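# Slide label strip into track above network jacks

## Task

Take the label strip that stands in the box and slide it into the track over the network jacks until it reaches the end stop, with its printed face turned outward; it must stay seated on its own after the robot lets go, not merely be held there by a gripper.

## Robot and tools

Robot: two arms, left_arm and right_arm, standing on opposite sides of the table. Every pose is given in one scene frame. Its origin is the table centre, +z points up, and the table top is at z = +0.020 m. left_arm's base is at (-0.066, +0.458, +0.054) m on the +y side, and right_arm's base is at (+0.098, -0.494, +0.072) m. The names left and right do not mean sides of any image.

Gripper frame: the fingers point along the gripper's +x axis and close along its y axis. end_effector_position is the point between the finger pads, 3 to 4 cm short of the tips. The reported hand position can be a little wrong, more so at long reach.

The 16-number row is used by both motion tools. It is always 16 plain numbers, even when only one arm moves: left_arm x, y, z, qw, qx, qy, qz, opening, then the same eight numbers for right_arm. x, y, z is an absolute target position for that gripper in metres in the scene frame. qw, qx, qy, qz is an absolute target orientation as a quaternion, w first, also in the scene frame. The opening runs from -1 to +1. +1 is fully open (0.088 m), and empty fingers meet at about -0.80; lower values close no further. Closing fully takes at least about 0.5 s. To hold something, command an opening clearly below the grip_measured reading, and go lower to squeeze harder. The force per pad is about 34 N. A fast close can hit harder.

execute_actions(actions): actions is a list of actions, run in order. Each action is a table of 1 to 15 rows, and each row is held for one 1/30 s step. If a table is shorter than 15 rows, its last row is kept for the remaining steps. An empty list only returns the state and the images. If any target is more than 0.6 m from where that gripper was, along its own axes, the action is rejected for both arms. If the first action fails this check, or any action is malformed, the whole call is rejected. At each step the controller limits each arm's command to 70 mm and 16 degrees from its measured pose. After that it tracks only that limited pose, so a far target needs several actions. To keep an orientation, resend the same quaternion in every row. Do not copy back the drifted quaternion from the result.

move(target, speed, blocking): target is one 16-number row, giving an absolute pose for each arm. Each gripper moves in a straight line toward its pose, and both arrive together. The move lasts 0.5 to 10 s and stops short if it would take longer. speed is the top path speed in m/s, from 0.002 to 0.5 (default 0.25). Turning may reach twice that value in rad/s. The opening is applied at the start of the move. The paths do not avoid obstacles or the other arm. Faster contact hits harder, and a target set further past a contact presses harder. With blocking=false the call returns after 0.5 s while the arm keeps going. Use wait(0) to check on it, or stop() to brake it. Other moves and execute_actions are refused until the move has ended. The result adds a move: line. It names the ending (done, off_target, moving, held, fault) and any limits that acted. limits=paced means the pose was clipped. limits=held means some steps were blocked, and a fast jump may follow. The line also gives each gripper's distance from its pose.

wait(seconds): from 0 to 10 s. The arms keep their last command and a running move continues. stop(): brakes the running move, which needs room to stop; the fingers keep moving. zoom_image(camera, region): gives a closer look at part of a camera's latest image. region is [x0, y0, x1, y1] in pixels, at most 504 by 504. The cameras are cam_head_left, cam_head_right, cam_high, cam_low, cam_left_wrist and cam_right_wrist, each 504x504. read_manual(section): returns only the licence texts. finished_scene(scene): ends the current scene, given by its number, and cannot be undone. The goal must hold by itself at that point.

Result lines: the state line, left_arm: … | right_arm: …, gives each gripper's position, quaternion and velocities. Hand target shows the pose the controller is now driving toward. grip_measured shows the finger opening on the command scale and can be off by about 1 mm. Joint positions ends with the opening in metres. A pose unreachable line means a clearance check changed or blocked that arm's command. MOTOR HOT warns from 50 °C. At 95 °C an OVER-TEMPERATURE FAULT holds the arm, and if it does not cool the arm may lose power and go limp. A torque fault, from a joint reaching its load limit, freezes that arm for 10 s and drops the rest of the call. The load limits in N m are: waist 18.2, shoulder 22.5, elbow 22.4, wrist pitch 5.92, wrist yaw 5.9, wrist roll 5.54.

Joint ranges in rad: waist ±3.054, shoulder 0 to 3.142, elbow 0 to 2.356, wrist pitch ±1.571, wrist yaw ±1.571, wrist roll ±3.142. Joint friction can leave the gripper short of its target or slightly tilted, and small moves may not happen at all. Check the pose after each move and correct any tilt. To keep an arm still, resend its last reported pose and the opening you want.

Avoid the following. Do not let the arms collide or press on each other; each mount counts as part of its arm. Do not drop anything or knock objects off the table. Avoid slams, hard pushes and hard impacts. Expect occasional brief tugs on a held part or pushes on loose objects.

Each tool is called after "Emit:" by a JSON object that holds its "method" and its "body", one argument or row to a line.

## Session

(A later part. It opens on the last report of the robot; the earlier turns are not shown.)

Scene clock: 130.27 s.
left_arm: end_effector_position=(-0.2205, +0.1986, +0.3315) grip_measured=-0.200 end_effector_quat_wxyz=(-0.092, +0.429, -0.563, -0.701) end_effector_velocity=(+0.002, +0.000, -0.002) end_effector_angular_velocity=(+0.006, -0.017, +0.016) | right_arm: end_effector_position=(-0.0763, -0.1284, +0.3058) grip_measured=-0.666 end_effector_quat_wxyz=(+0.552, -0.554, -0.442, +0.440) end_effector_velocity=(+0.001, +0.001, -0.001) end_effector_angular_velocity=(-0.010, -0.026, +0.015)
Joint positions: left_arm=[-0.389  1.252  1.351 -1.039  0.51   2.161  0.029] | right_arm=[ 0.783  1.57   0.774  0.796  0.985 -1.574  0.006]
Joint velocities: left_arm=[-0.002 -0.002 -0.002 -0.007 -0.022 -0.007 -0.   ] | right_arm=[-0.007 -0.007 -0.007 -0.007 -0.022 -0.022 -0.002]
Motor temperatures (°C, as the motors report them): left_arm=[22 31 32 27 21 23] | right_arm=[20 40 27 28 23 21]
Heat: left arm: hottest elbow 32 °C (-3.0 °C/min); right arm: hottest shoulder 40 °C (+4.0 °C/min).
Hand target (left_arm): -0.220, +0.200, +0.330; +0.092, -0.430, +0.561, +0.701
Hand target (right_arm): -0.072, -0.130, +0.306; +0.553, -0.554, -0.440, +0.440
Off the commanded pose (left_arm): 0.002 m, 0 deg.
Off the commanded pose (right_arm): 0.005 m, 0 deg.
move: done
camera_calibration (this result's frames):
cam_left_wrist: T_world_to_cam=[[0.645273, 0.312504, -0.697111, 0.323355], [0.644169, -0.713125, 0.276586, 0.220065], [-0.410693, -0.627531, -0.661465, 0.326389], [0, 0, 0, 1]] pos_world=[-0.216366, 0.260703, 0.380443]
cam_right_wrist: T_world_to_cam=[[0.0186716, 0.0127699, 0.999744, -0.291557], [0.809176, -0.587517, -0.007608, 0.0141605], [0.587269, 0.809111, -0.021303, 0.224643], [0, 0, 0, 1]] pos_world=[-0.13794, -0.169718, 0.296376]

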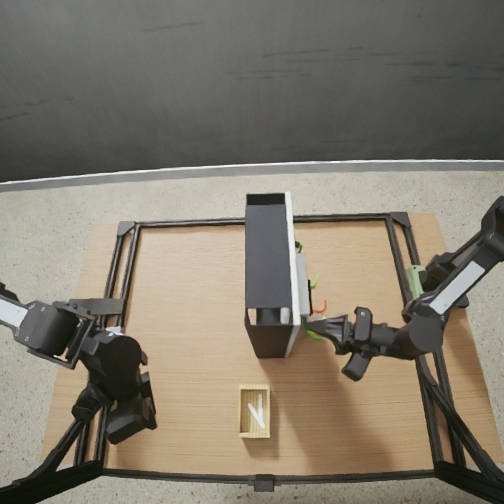

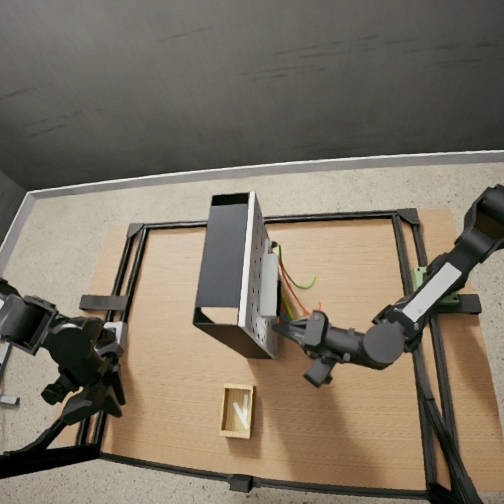

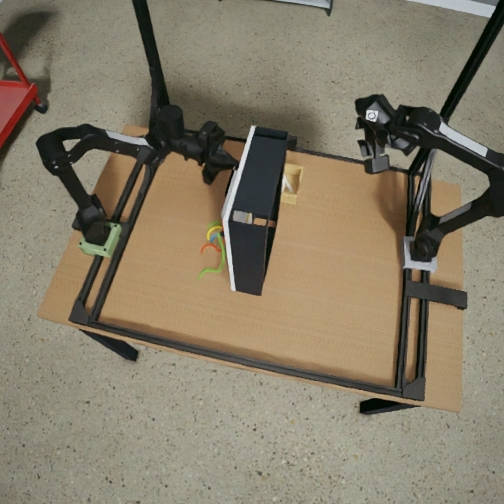

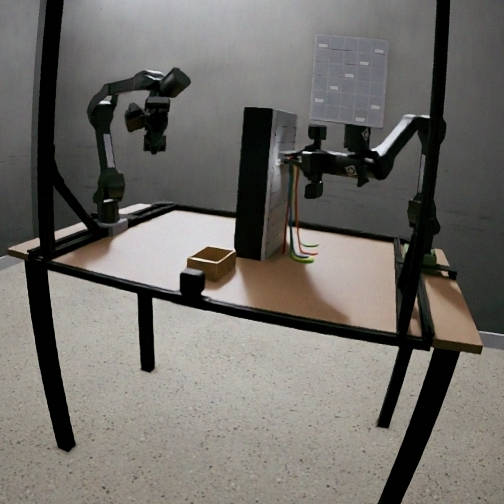

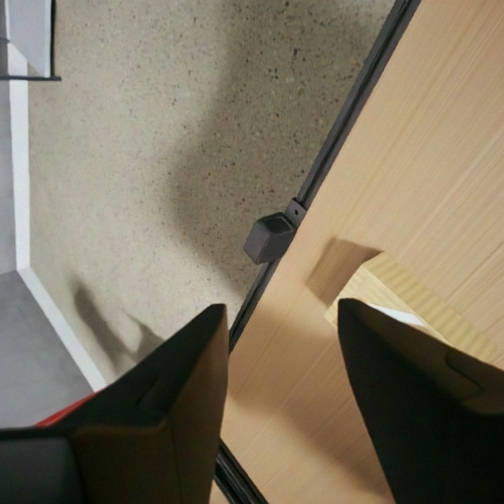

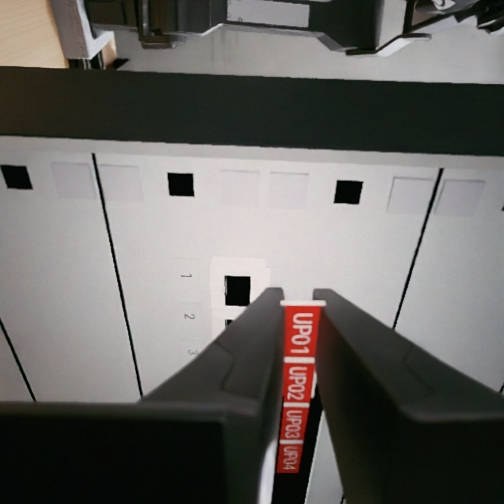

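Emit:
{"method": "execute_actions", "body": {
  "actions": [
    [[-0.22,0.2,0.33,-0.092,0.43,-0.561,-0.701,-0.2,-0.074,-0.1302,0.306,0.553,-0.553,-0.44,0.44,-0.4]]
  ]
}}

Emit:
{"method": "move", "body": {
  "target": [-0.22,0.2,0.33,-0.092,0.43,-0.561,-0.701,-0.2,-0.117,-0.13,0.306,0.59,-0.59,-0.39,0.39,-0.4],
  "speed": 0.08
}}

Emit:
{"method": "execute_actions", "body": {
  "actions": [
    [[-0.22,0.2,0.33,-0.092,0.43,-0.561,-0.701,-0.2,-0.117,-0.13,0.306,0.59,-0.59,-0.39,0.39,-0.9]]
  ]
}}

Emit:
{"method": "move", "body": {
  "target": [-0.22,0.2,0.33,-0.092,0.43,-0.561,-0.701,-0.2,-0.053,-0.13,0.306,0.59,-0.59,-0.39,0.39,-0.9],
  "speed": 0.025
}}

Emit:
{"method": "zoom_image", "body": {
  "camera": "cam_head_left",
  "region": [270,270,360,360]
}}

Emit:
{"method": "move", "body": {
  "target": [-0.22,0.2,0.33,-0.092,0.43,-0.561,-0.701,-0.2,-0.07,-0.19,0.306,0.59,-0.59,-0.39,0.39,0.3],
  "speed": 0.1
}}

Emit:
{"method": "zoom_image", "body": {
  "camera": "cam_right_wrist",
  "region": [180,200,400,420]
}}

Scene clock: 142.13 s.
left_arm: end_effector_position=(-0.2204, +0.1986, +0.3315) grip_measured=-0.200 end_effector_quat_wxyz=(-0.092, +0.429, -0.563, -0.701) end_effector_velocity=(+0.003, +0.001, -0.001) end_effector_angular_velocity=(+0.011, -0.010, +0.026) | right_arm: end_effector_position=(-0.0754, -0.1283, +0.3058) grip_measured=-0.404 end_effector_quat_wxyz=(+0.552, -0.554, -0.441, +0.440) end_effector_velocity=(+0.000, +0.000, -0.001) end_effector_angular_velocity=(-0.007, -0.012, +0.005)
Joint positions: left_arm=[-0.389  1.251  1.351 -1.039  0.51   2.161  0.029] | right_arm=[ 0.781  1.568  0.772  0.796  0.984 -1.574  0.019]
Joint velocities: left_arm=[-0.002 -0.007 -0.002 -0.007 -0.022 -0.022 -0.   ] | right_arm=[-0.002 -0.002 -0.002 -0.007 -0.007 -0.007  0.002]
Motor temperatures (°C, as the motors report them): left_arm=[22 30 31 27 21 23] | right_arm=[20 39 26 28 23 21]
Heat: left arm: hottest elbow 31 °C (-4.1 °C/min); right arm: hottest shoulder 39 °C (+1.0 °C/min).
Hand target (left_arm): -0.220, +0.200, +0.330; +0.092, -0.430, +0.561, +0.701
Hand target (right_arm): -0.074, -0.130, +0.306; +0.553, -0.553, -0.440, +0.440
Off the commanded pose (left_arm): 0.002 m, 0 deg.
Off the commanded pose (right_arm): 0.002 m, 0 deg.
camera_calibration (this result's frames):
cam_left_wrist: T_world_to_cam=[[0.645332, 0.312333, -0.697133, 0.323368], [0.644278, -0.712854, 0.277029, 0.219858], [-0.410429, -0.627923, -0.661257, 0.326474], [0, 0, 0, 1]] pos_world=[-0.216336, 0.260729, 0.380406]
cam_right_wrist: T_world_to_cam=[[0.0186911, 0.0127415, 0.999744, -0.291577], [0.808279, -0.588751, -0.00760802, 0.0132224], [0.588503, 0.808214, -0.0213031, 0.224039], [0, 0, 0, 1]] pos_world=[-0.137085, -0.169571, 0.296375]

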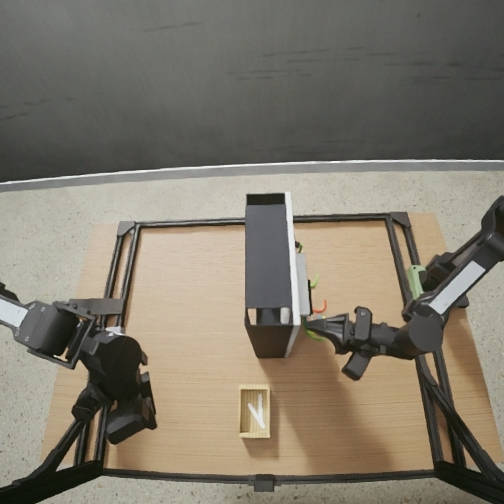

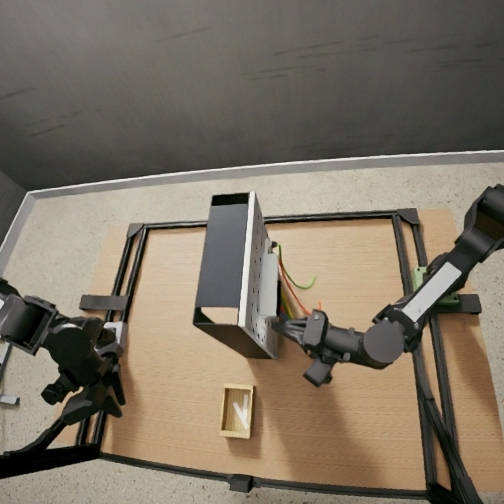

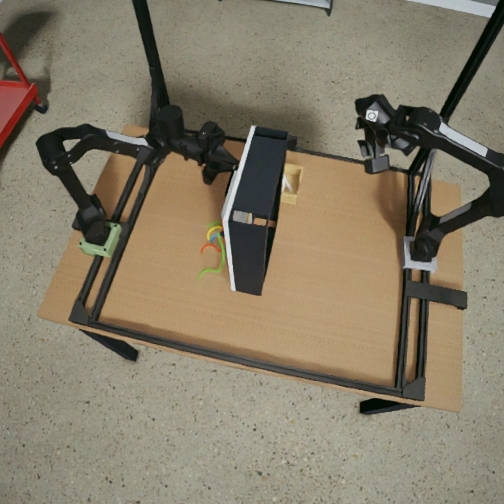

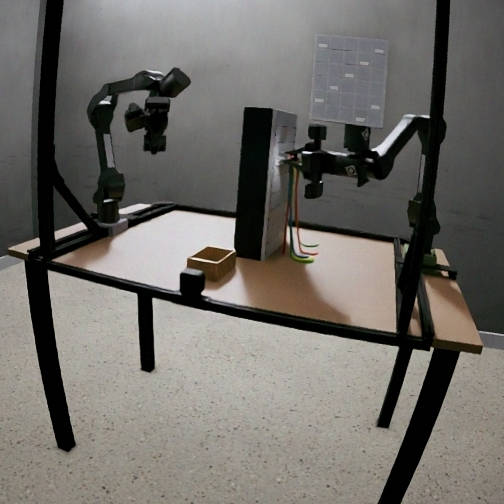

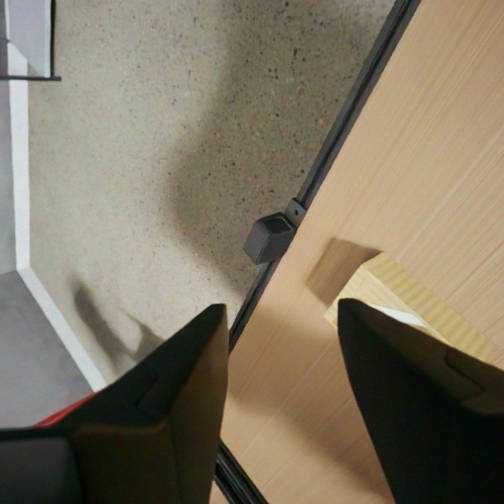

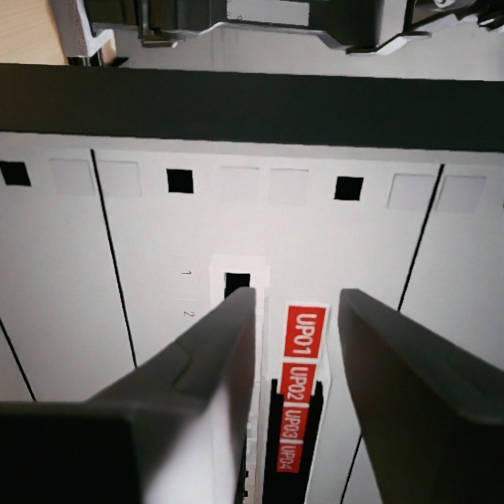

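Scene clock: 143.57 s.
left_arm: end_effector_position=(-0.2204, +0.1986, +0.3315) grip_measured=-0.200 end_effector_quat_wxyz=(-0.092, +0.429, -0.563, -0.701) end_effector_velocity=(+0.000, +0.006, -0.004) end_effector_angular_velocity=(+0.024, -0.009, +0.002) | right_arm: end_effector_position=(-0.1140, -0.1313, +0.3067) grip_measured=-0.400 end_effector_quat_wxyz=(+0.589, -0.588, -0.392, +0.391) end_effector_velocity=(-0.002, +0.003, +0.004) end_effector_angular_velocity=(+0.002, -0.001, +0.005)
Joint positions: left_arm=[-0.389  1.251  1.351 -1.039  0.51   2.161  0.029] | right_arm=[ 0.902  1.747  0.971  0.78   1.277 -1.574  0.019]
Joint velocities: left_arm=[-0.007 -0.007 -0.007 -0.022 -0.007 -0.007 -0.   ] | right_arm=[-0.002  0.002  0.017 -0.007 -0.007 -0.007 -0.   ]
Motor temperatures (°C, as the motors report them): left_arm=[22 30 31 28 21 23] | right_arm=[20 39 27 28 23 21]
Heat: left arm: hottest elbow 31 °C (-4.0 °C/min); right arm: hottest shoulder 39 °C (+1.0 °C/min).
Hand target (left_arm): -0.220, +0.200, +0.330; +0.092, -0.430, +0.561, +0.701
Hand target (right_arm): -0.117, -0.130, +0.306; +0.590, -0.589, -0.390, +0.390
Off the commanded pose (left_arm): 0.002 m, 0 deg.
Off the commanded pose (right_arm): 0.003 m, 0 deg.
move: done
camera_calibration (this result's frames):
cam_left_wrist: T_world_to_cam=[[0.645332, 0.312333, -0.697133, 0.323368], [0.644278, -0.712854, 0.277029, 0.219858], [-0.410429, -0.627923, -0.661257, 0.326474], [0, 0, 0, 1]] pos_world=[-0.216336, 0.260729, 0.380406]
cam_right_wrist: T_world_to_cam=[[0.0240374, 0.00638182, 0.999691, -0.291903], [0.696066, -0.717874, -0.012154, 0.0143691], [0.717575, 0.696143, -0.021698, 0.24934], [0, 0, 0, 1]] pos_world=[-0.181905, -0.161398, 0.297397]

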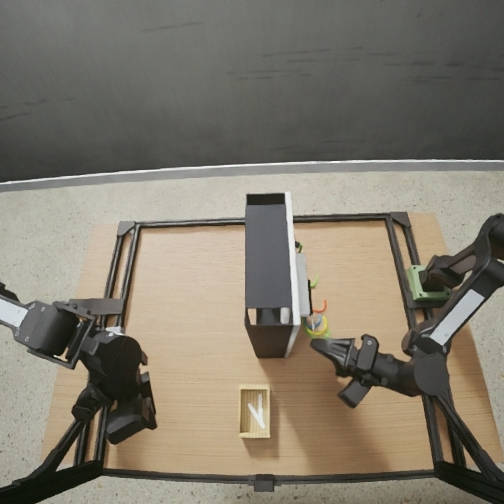

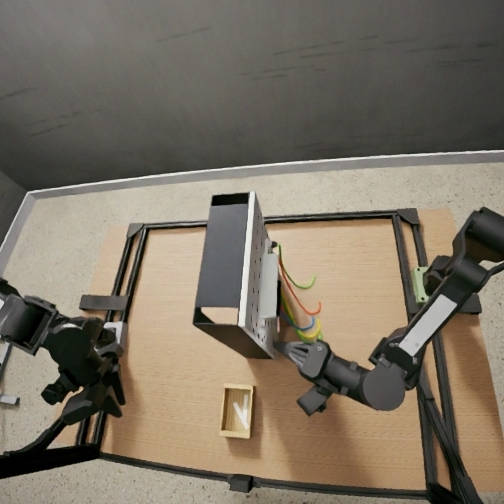

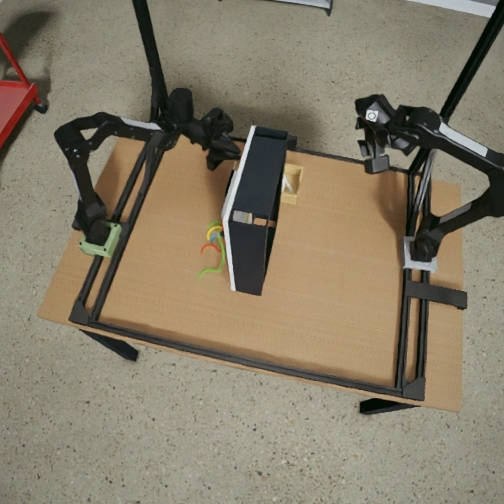

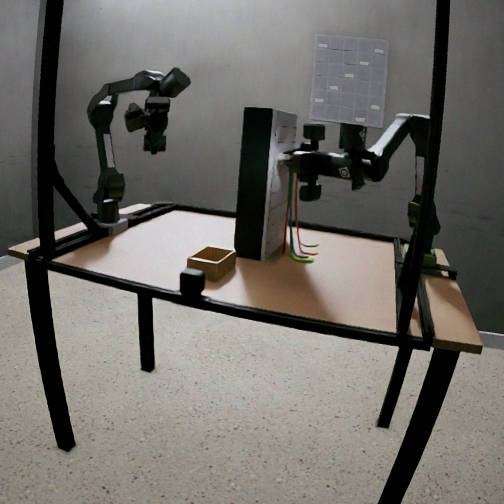

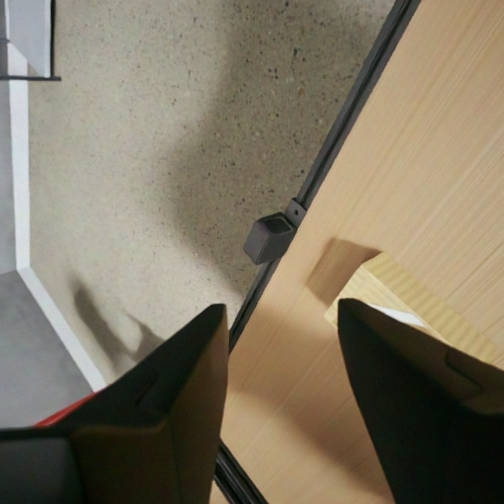

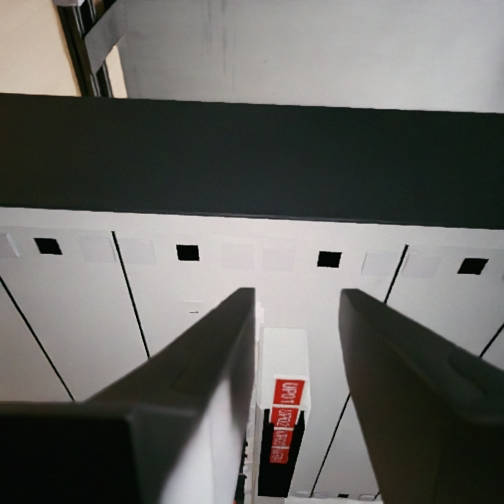

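Scene clock: 144.07 s.
left_arm: end_effector_position=(-0.2204, +0.1986, +0.3313) grip_measured=-0.200 end_effector_quat_wxyz=(-0.092, +0.429, -0.563, -0.701) end_effector_velocity=(+0.001, +0.002, -0.001) end_effector_angular_velocity=(+0.010, -0.005, +0.007) | right_arm: end_effector_position=(-0.1141, -0.1313, +0.3068) grip_measured=-0.805 end_effector_quat_wxyz=(+0.589, -0.589, -0.391, +0.391) end_effector_velocity=(+0.001, +0.000, +0.001) end_effector_angular_velocity=(-0.010, -0.022, +0.005)
Joint positions: left_arm=[-0.389  1.251  1.35  -1.039  0.51   2.161  0.029] | right_arm=[ 0.903  1.747  0.974  0.776  1.28  -1.574  0.   ]
Joint velocities: left_arm=[-0.002 -0.002 -0.002 -0.007 -0.007 -0.007 -0.   ] | right_arm=[-0.002 -0.007 -0.002 -0.007 -0.007 -0.022  0.   ]
Motor temperatures (°C, as the motors report them): left_arm=[22 30 31 28 21 23] | right_arm=[20 39 27 28 23 21]
Heat: left arm: hottest elbow 31 °C (-4.1 °C/min); right arm: hottest shoulder 39 °C (+1.0 °C/min).
Hand target (left_arm): -0.220, +0.200, +0.330; +0.092, -0.430, +0.561, +0.701
Hand target (right_arm): -0.117, -0.130, +0.306; +0.590, -0.590, -0.390, +0.390
Off the commanded pose (left_arm): 0.002 m, 0 deg.
Off the commanded pose (right_arm): 0.003 m, 0 deg.
camera_calibration (this result's frames):
cam_left_wrist: T_world_to_cam=[[0.645231, 0.312924, -0.696962, 0.323063], [0.644477, -0.712847, 0.276585, 0.2201], [-0.410277, -0.627637, -0.661623, 0.326503], [0, 0, 0, 1]] pos_world=[-0.216343, 0.260729, 0.380308]
cam_right_wrist: T_world_to_cam=[[0.0226465, 0.00764464, 0.999714, -0.292043], [0.694438, -0.71948, -0.0102293, 0.013395], [0.719197, 0.694471, -0.0216024, 0.249315], [0, 0, 0, 1]] pos_world=[-0.181995, -0.161272, 0.297482]

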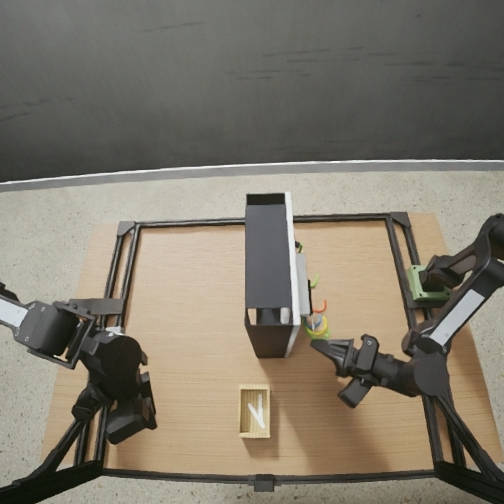

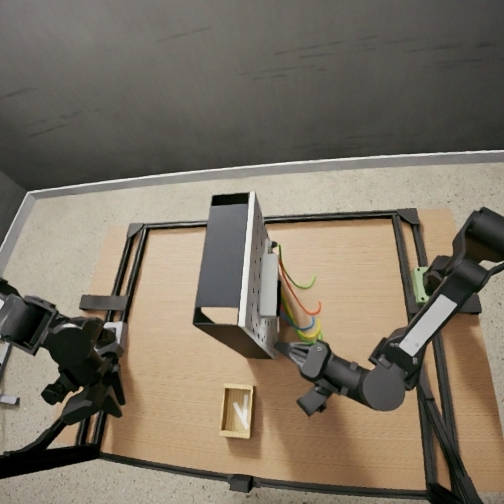

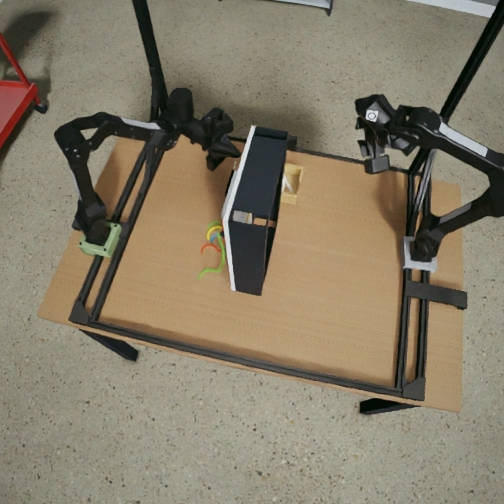

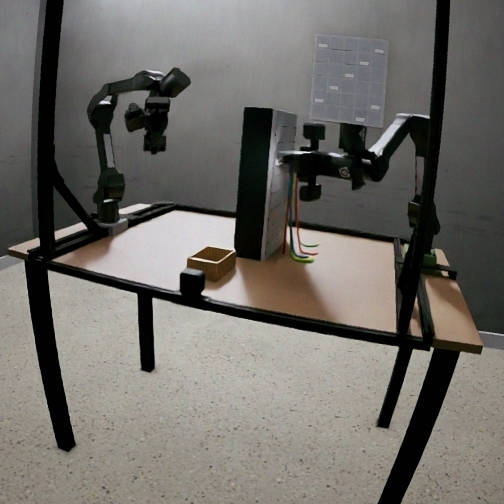

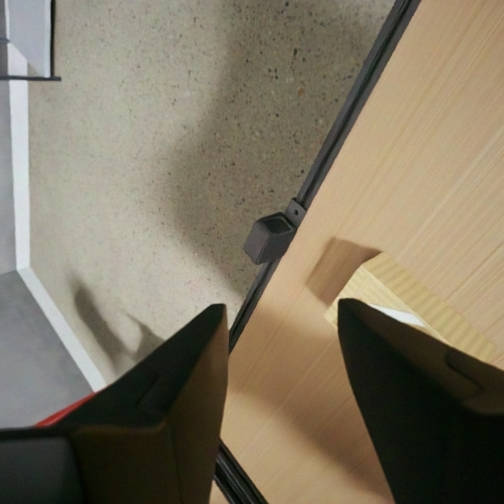

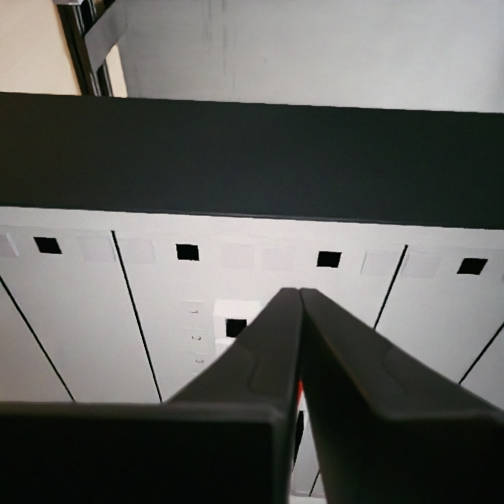

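Scene clock: 146.73 s.
left_arm: end_effector_position=(-0.2204, +0.1986, +0.3313) grip_measured=-0.200 end_effector_quat_wxyz=(-0.092, +0.429, -0.563, -0.701) end_effector_velocity=(+0.001, +0.002, -0.000) end_effector_angular_velocity=(+0.005, -0.004, +0.007) | right_arm: end_effector_position=(-0.0652, -0.1293, +0.3058) grip_measured=-0.805 end_effector_quat_wxyz=(+0.583, -0.584, -0.400, +0.399) end_effector_velocity=(+0.001, +0.001, -0.001) end_effector_angular_velocity=(-0.008, -0.012, +0.015)
Joint positions: left_arm=[-0.389  1.251  1.35  -1.039  0.51   2.161  0.029] | right_arm=[ 0.794  1.612  0.816  0.798  1.143 -1.574  0.   ]
Joint velocities: left_arm=[-0.002 -0.007 -0.002 -0.007 -0.007 -0.007 -0.   ] | right_arm=[-0.007 -0.007 -0.007 -0.007 -0.022 -0.007  0.   ]
Motor temperatures (°C, as the motors report them): left_arm=[22 30 31 28 21 23] | right_arm=[20 39 27 28 23 21]
Heat: left arm: hottest elbow 31 °C (-4.0 °C/min); right arm: hottest shoulder 39 °C (+1.0 °C/min).
Hand target (left_arm): -0.220, +0.200, +0.330; +0.092, -0.430, +0.561, +0.701
Hand target (right_arm): -0.053, -0.130, +0.306; +0.590, -0.590, -0.390, +0.390
Off the commanded pose (left_arm): 0.002 m, 0 deg.
Off the commanded pose (right_arm): 0.012 m, 2 deg.
move: off_target (right_arm)
camera_calibration (this result's frames):
cam_left_wrist: T_world_to_cam=[[0.645231, 0.312924, -0.696962, 0.323063], [0.644477, -0.712847, 0.276585, 0.2201], [-0.410277, -0.627637, -0.661623, 0.326503], [0, 0, 0, 1]] pos_world=[-0.216343, 0.260729, 0.380308]
cam_right_wrist: T_world_to_cam=[[0.0219837, 0.00835014, 0.999723, -0.292133], [0.714206, -0.699866, -0.0098596, -0.0153063], [0.69959, 0.714225, -0.0213493, 0.213948], [0, 0, 0, 1]] pos_world=[-0.132322, -0.16108, 0.296469]

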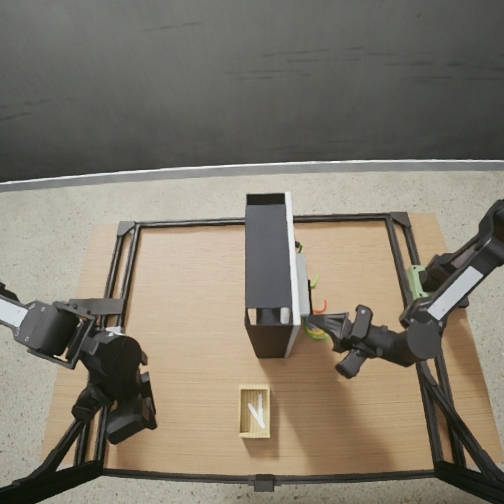

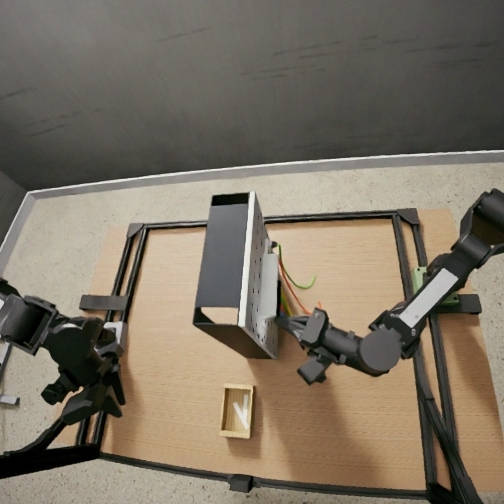

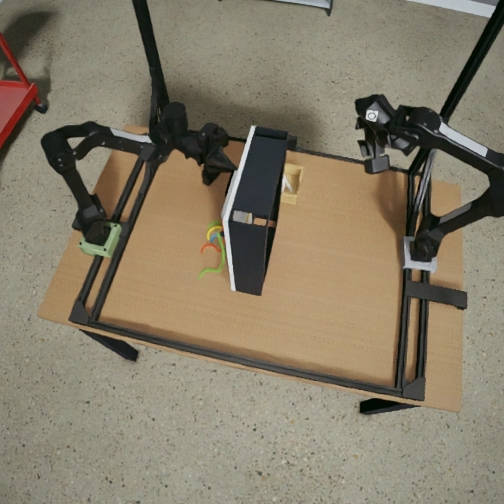

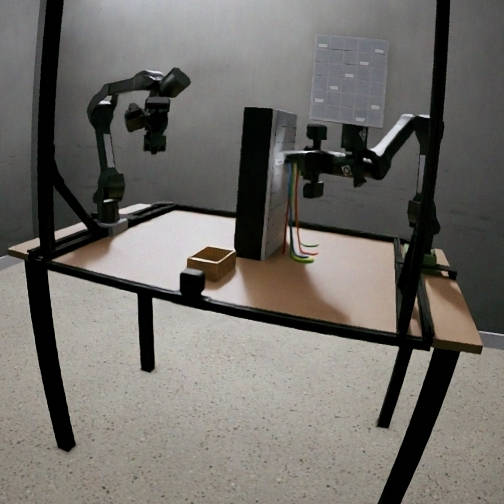

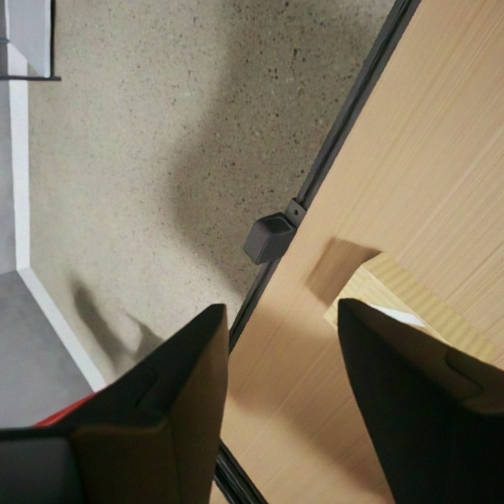

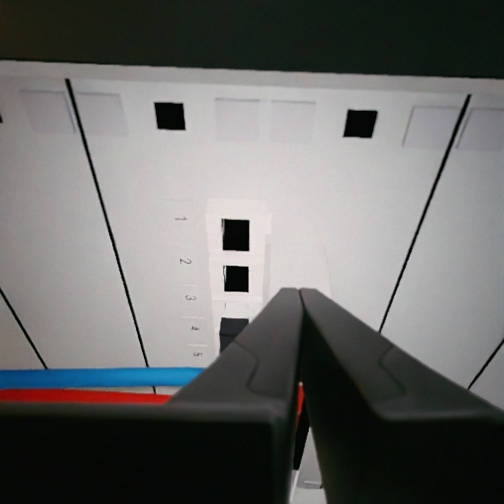

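Region (270, 270, 360, 360) of cam_head_left's 504x504 image, scaled by 5.600, with more detail than that image has.

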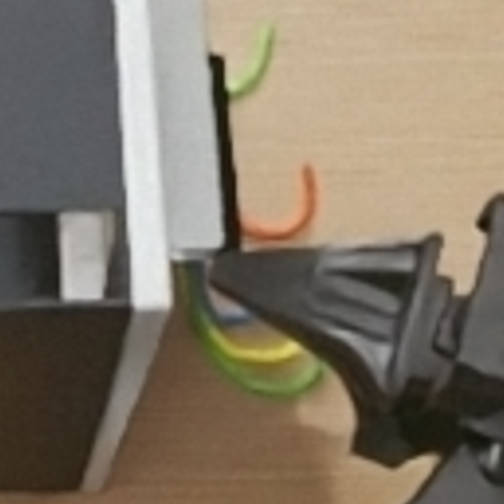

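Scene clock: 147.77 s.
left_arm: end_effector_position=(-0.2204, +0.1986, +0.3313) grip_measured=-0.200 end_effector_quat_wxyz=(-0.092, +0.429, -0.563, -0.701) end_effector_velocity=(-0.000, +0.003, -0.003) end_effector_angular_velocity=(+0.005, -0.012, -0.008) | right_arm: end_effector_position=(-0.0725, -0.1868, +0.3066) grip_measured=+0.300 end_effector_quat_wxyz=(+0.589, -0.589, -0.391, +0.391) end_effector_velocity=(-0.001, -0.001, +0.002) end_effector_angular_velocity=(+0.004, +0.003, +0.010)
Joint positions: left_arm=[-0.389  1.251  1.35  -1.039  0.51   2.161  0.029] | right_arm=[ 0.96   1.501  0.711  0.789  1.336 -1.571  0.054]
Joint velocities: left_arm=[-0.007 -0.002 -0.007 -0.007 -0.007  0.007  0.   ] | right_arm=[ 0.002 -0.007 -0.002  0.007 -0.007 -0.007  0.   ]
Motor temperatures (°C, as the motors report them): left_arm=[22 30 31 28 21 23] | right_arm=[20 39 27 28 23 21]
Heat: left arm: hottest elbow 31 °C (-4.0 °C/min); right arm: hottest shoulder 39 °C (+1.0 °C/min).
Hand target (left_arm): -0.220, +0.200, +0.330; +0.092, -0.430, +0.561, +0.701
Hand target (right_arm): -0.070, -0.190, +0.306; +0.590, -0.590, -0.390, +0.390
Off the commanded pose (left_arm): 0.002 m, 0 deg.
Off the commanded pose (right_arm): 0.004 m, 0 deg.
move: done
camera_calibration (this result's frames):
cam_left_wrist: T_world_to_cam=[[0.645231, 0.312924, -0.696962, 0.323063], [0.644477, -0.712847, 0.276585, 0.2201], [-0.410277, -0.627637, -0.661623, 0.326503], [0, 0, 0, 1]] pos_world=[-0.216343, 0.260729, 0.380308]
cam_right_wrist: T_world_to_cam=[[0.0236747, 0.00791784, 0.999688, -0.292167], [0.694976, -0.718952, -0.0107642, -0.055047], [0.718643, 0.695014, -0.0225237, 0.258292], [0, 0, 0, 1]] pos_world=[-0.140446, -0.216779, 0.297301]

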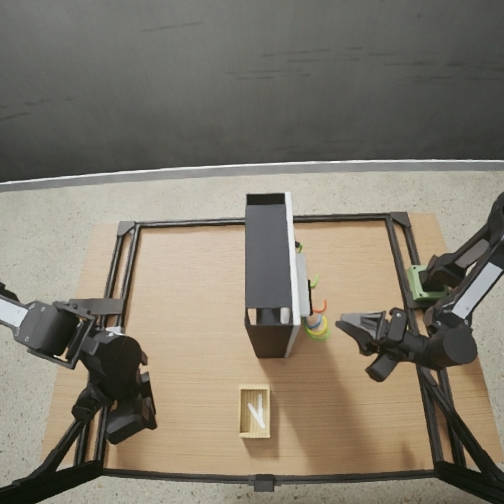

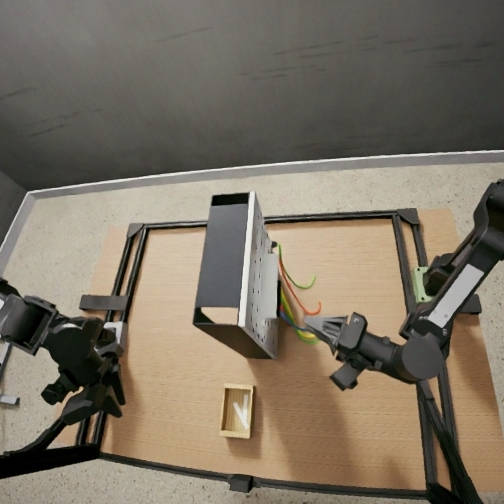

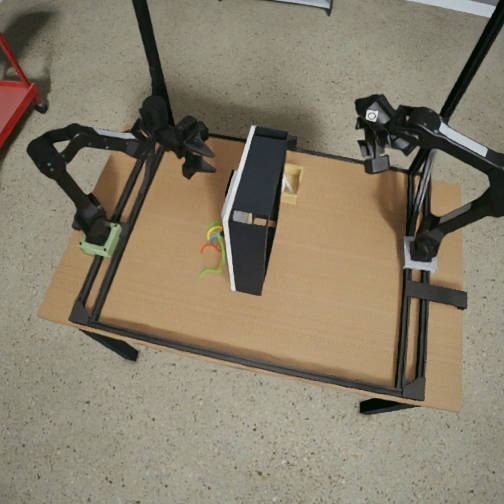

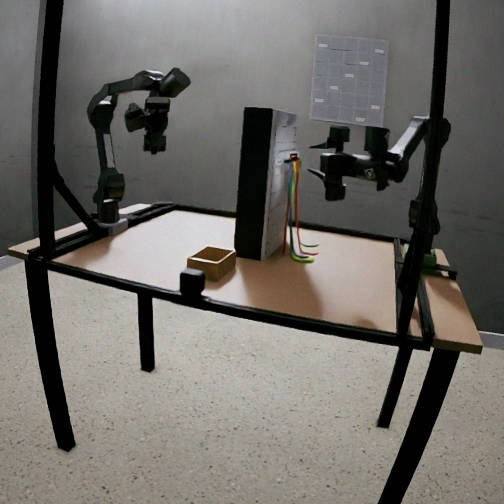

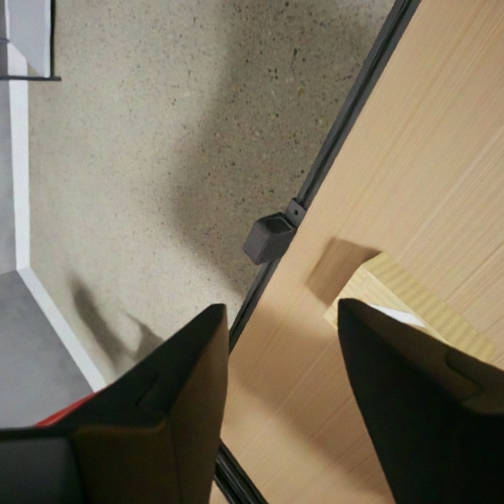

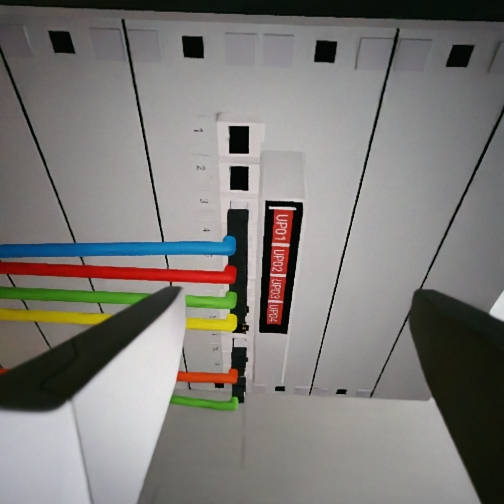

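Region (180, 200, 400, 420) of cam_right_wrist's 504x504 image, scaled by 2.291, with more detail than that image has.

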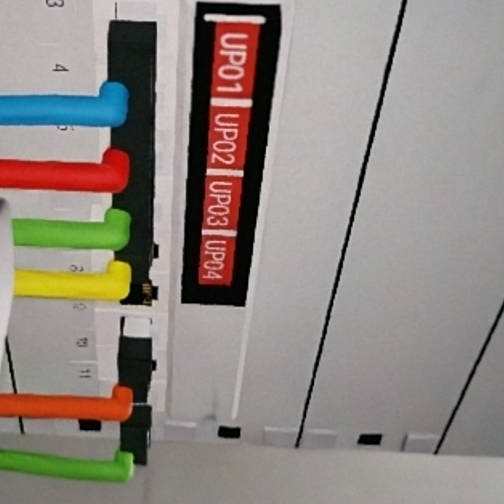

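Emit:
{"method": "finished_scene", "body": {
  "scene": 2
}}

The scene is finished: the task was done.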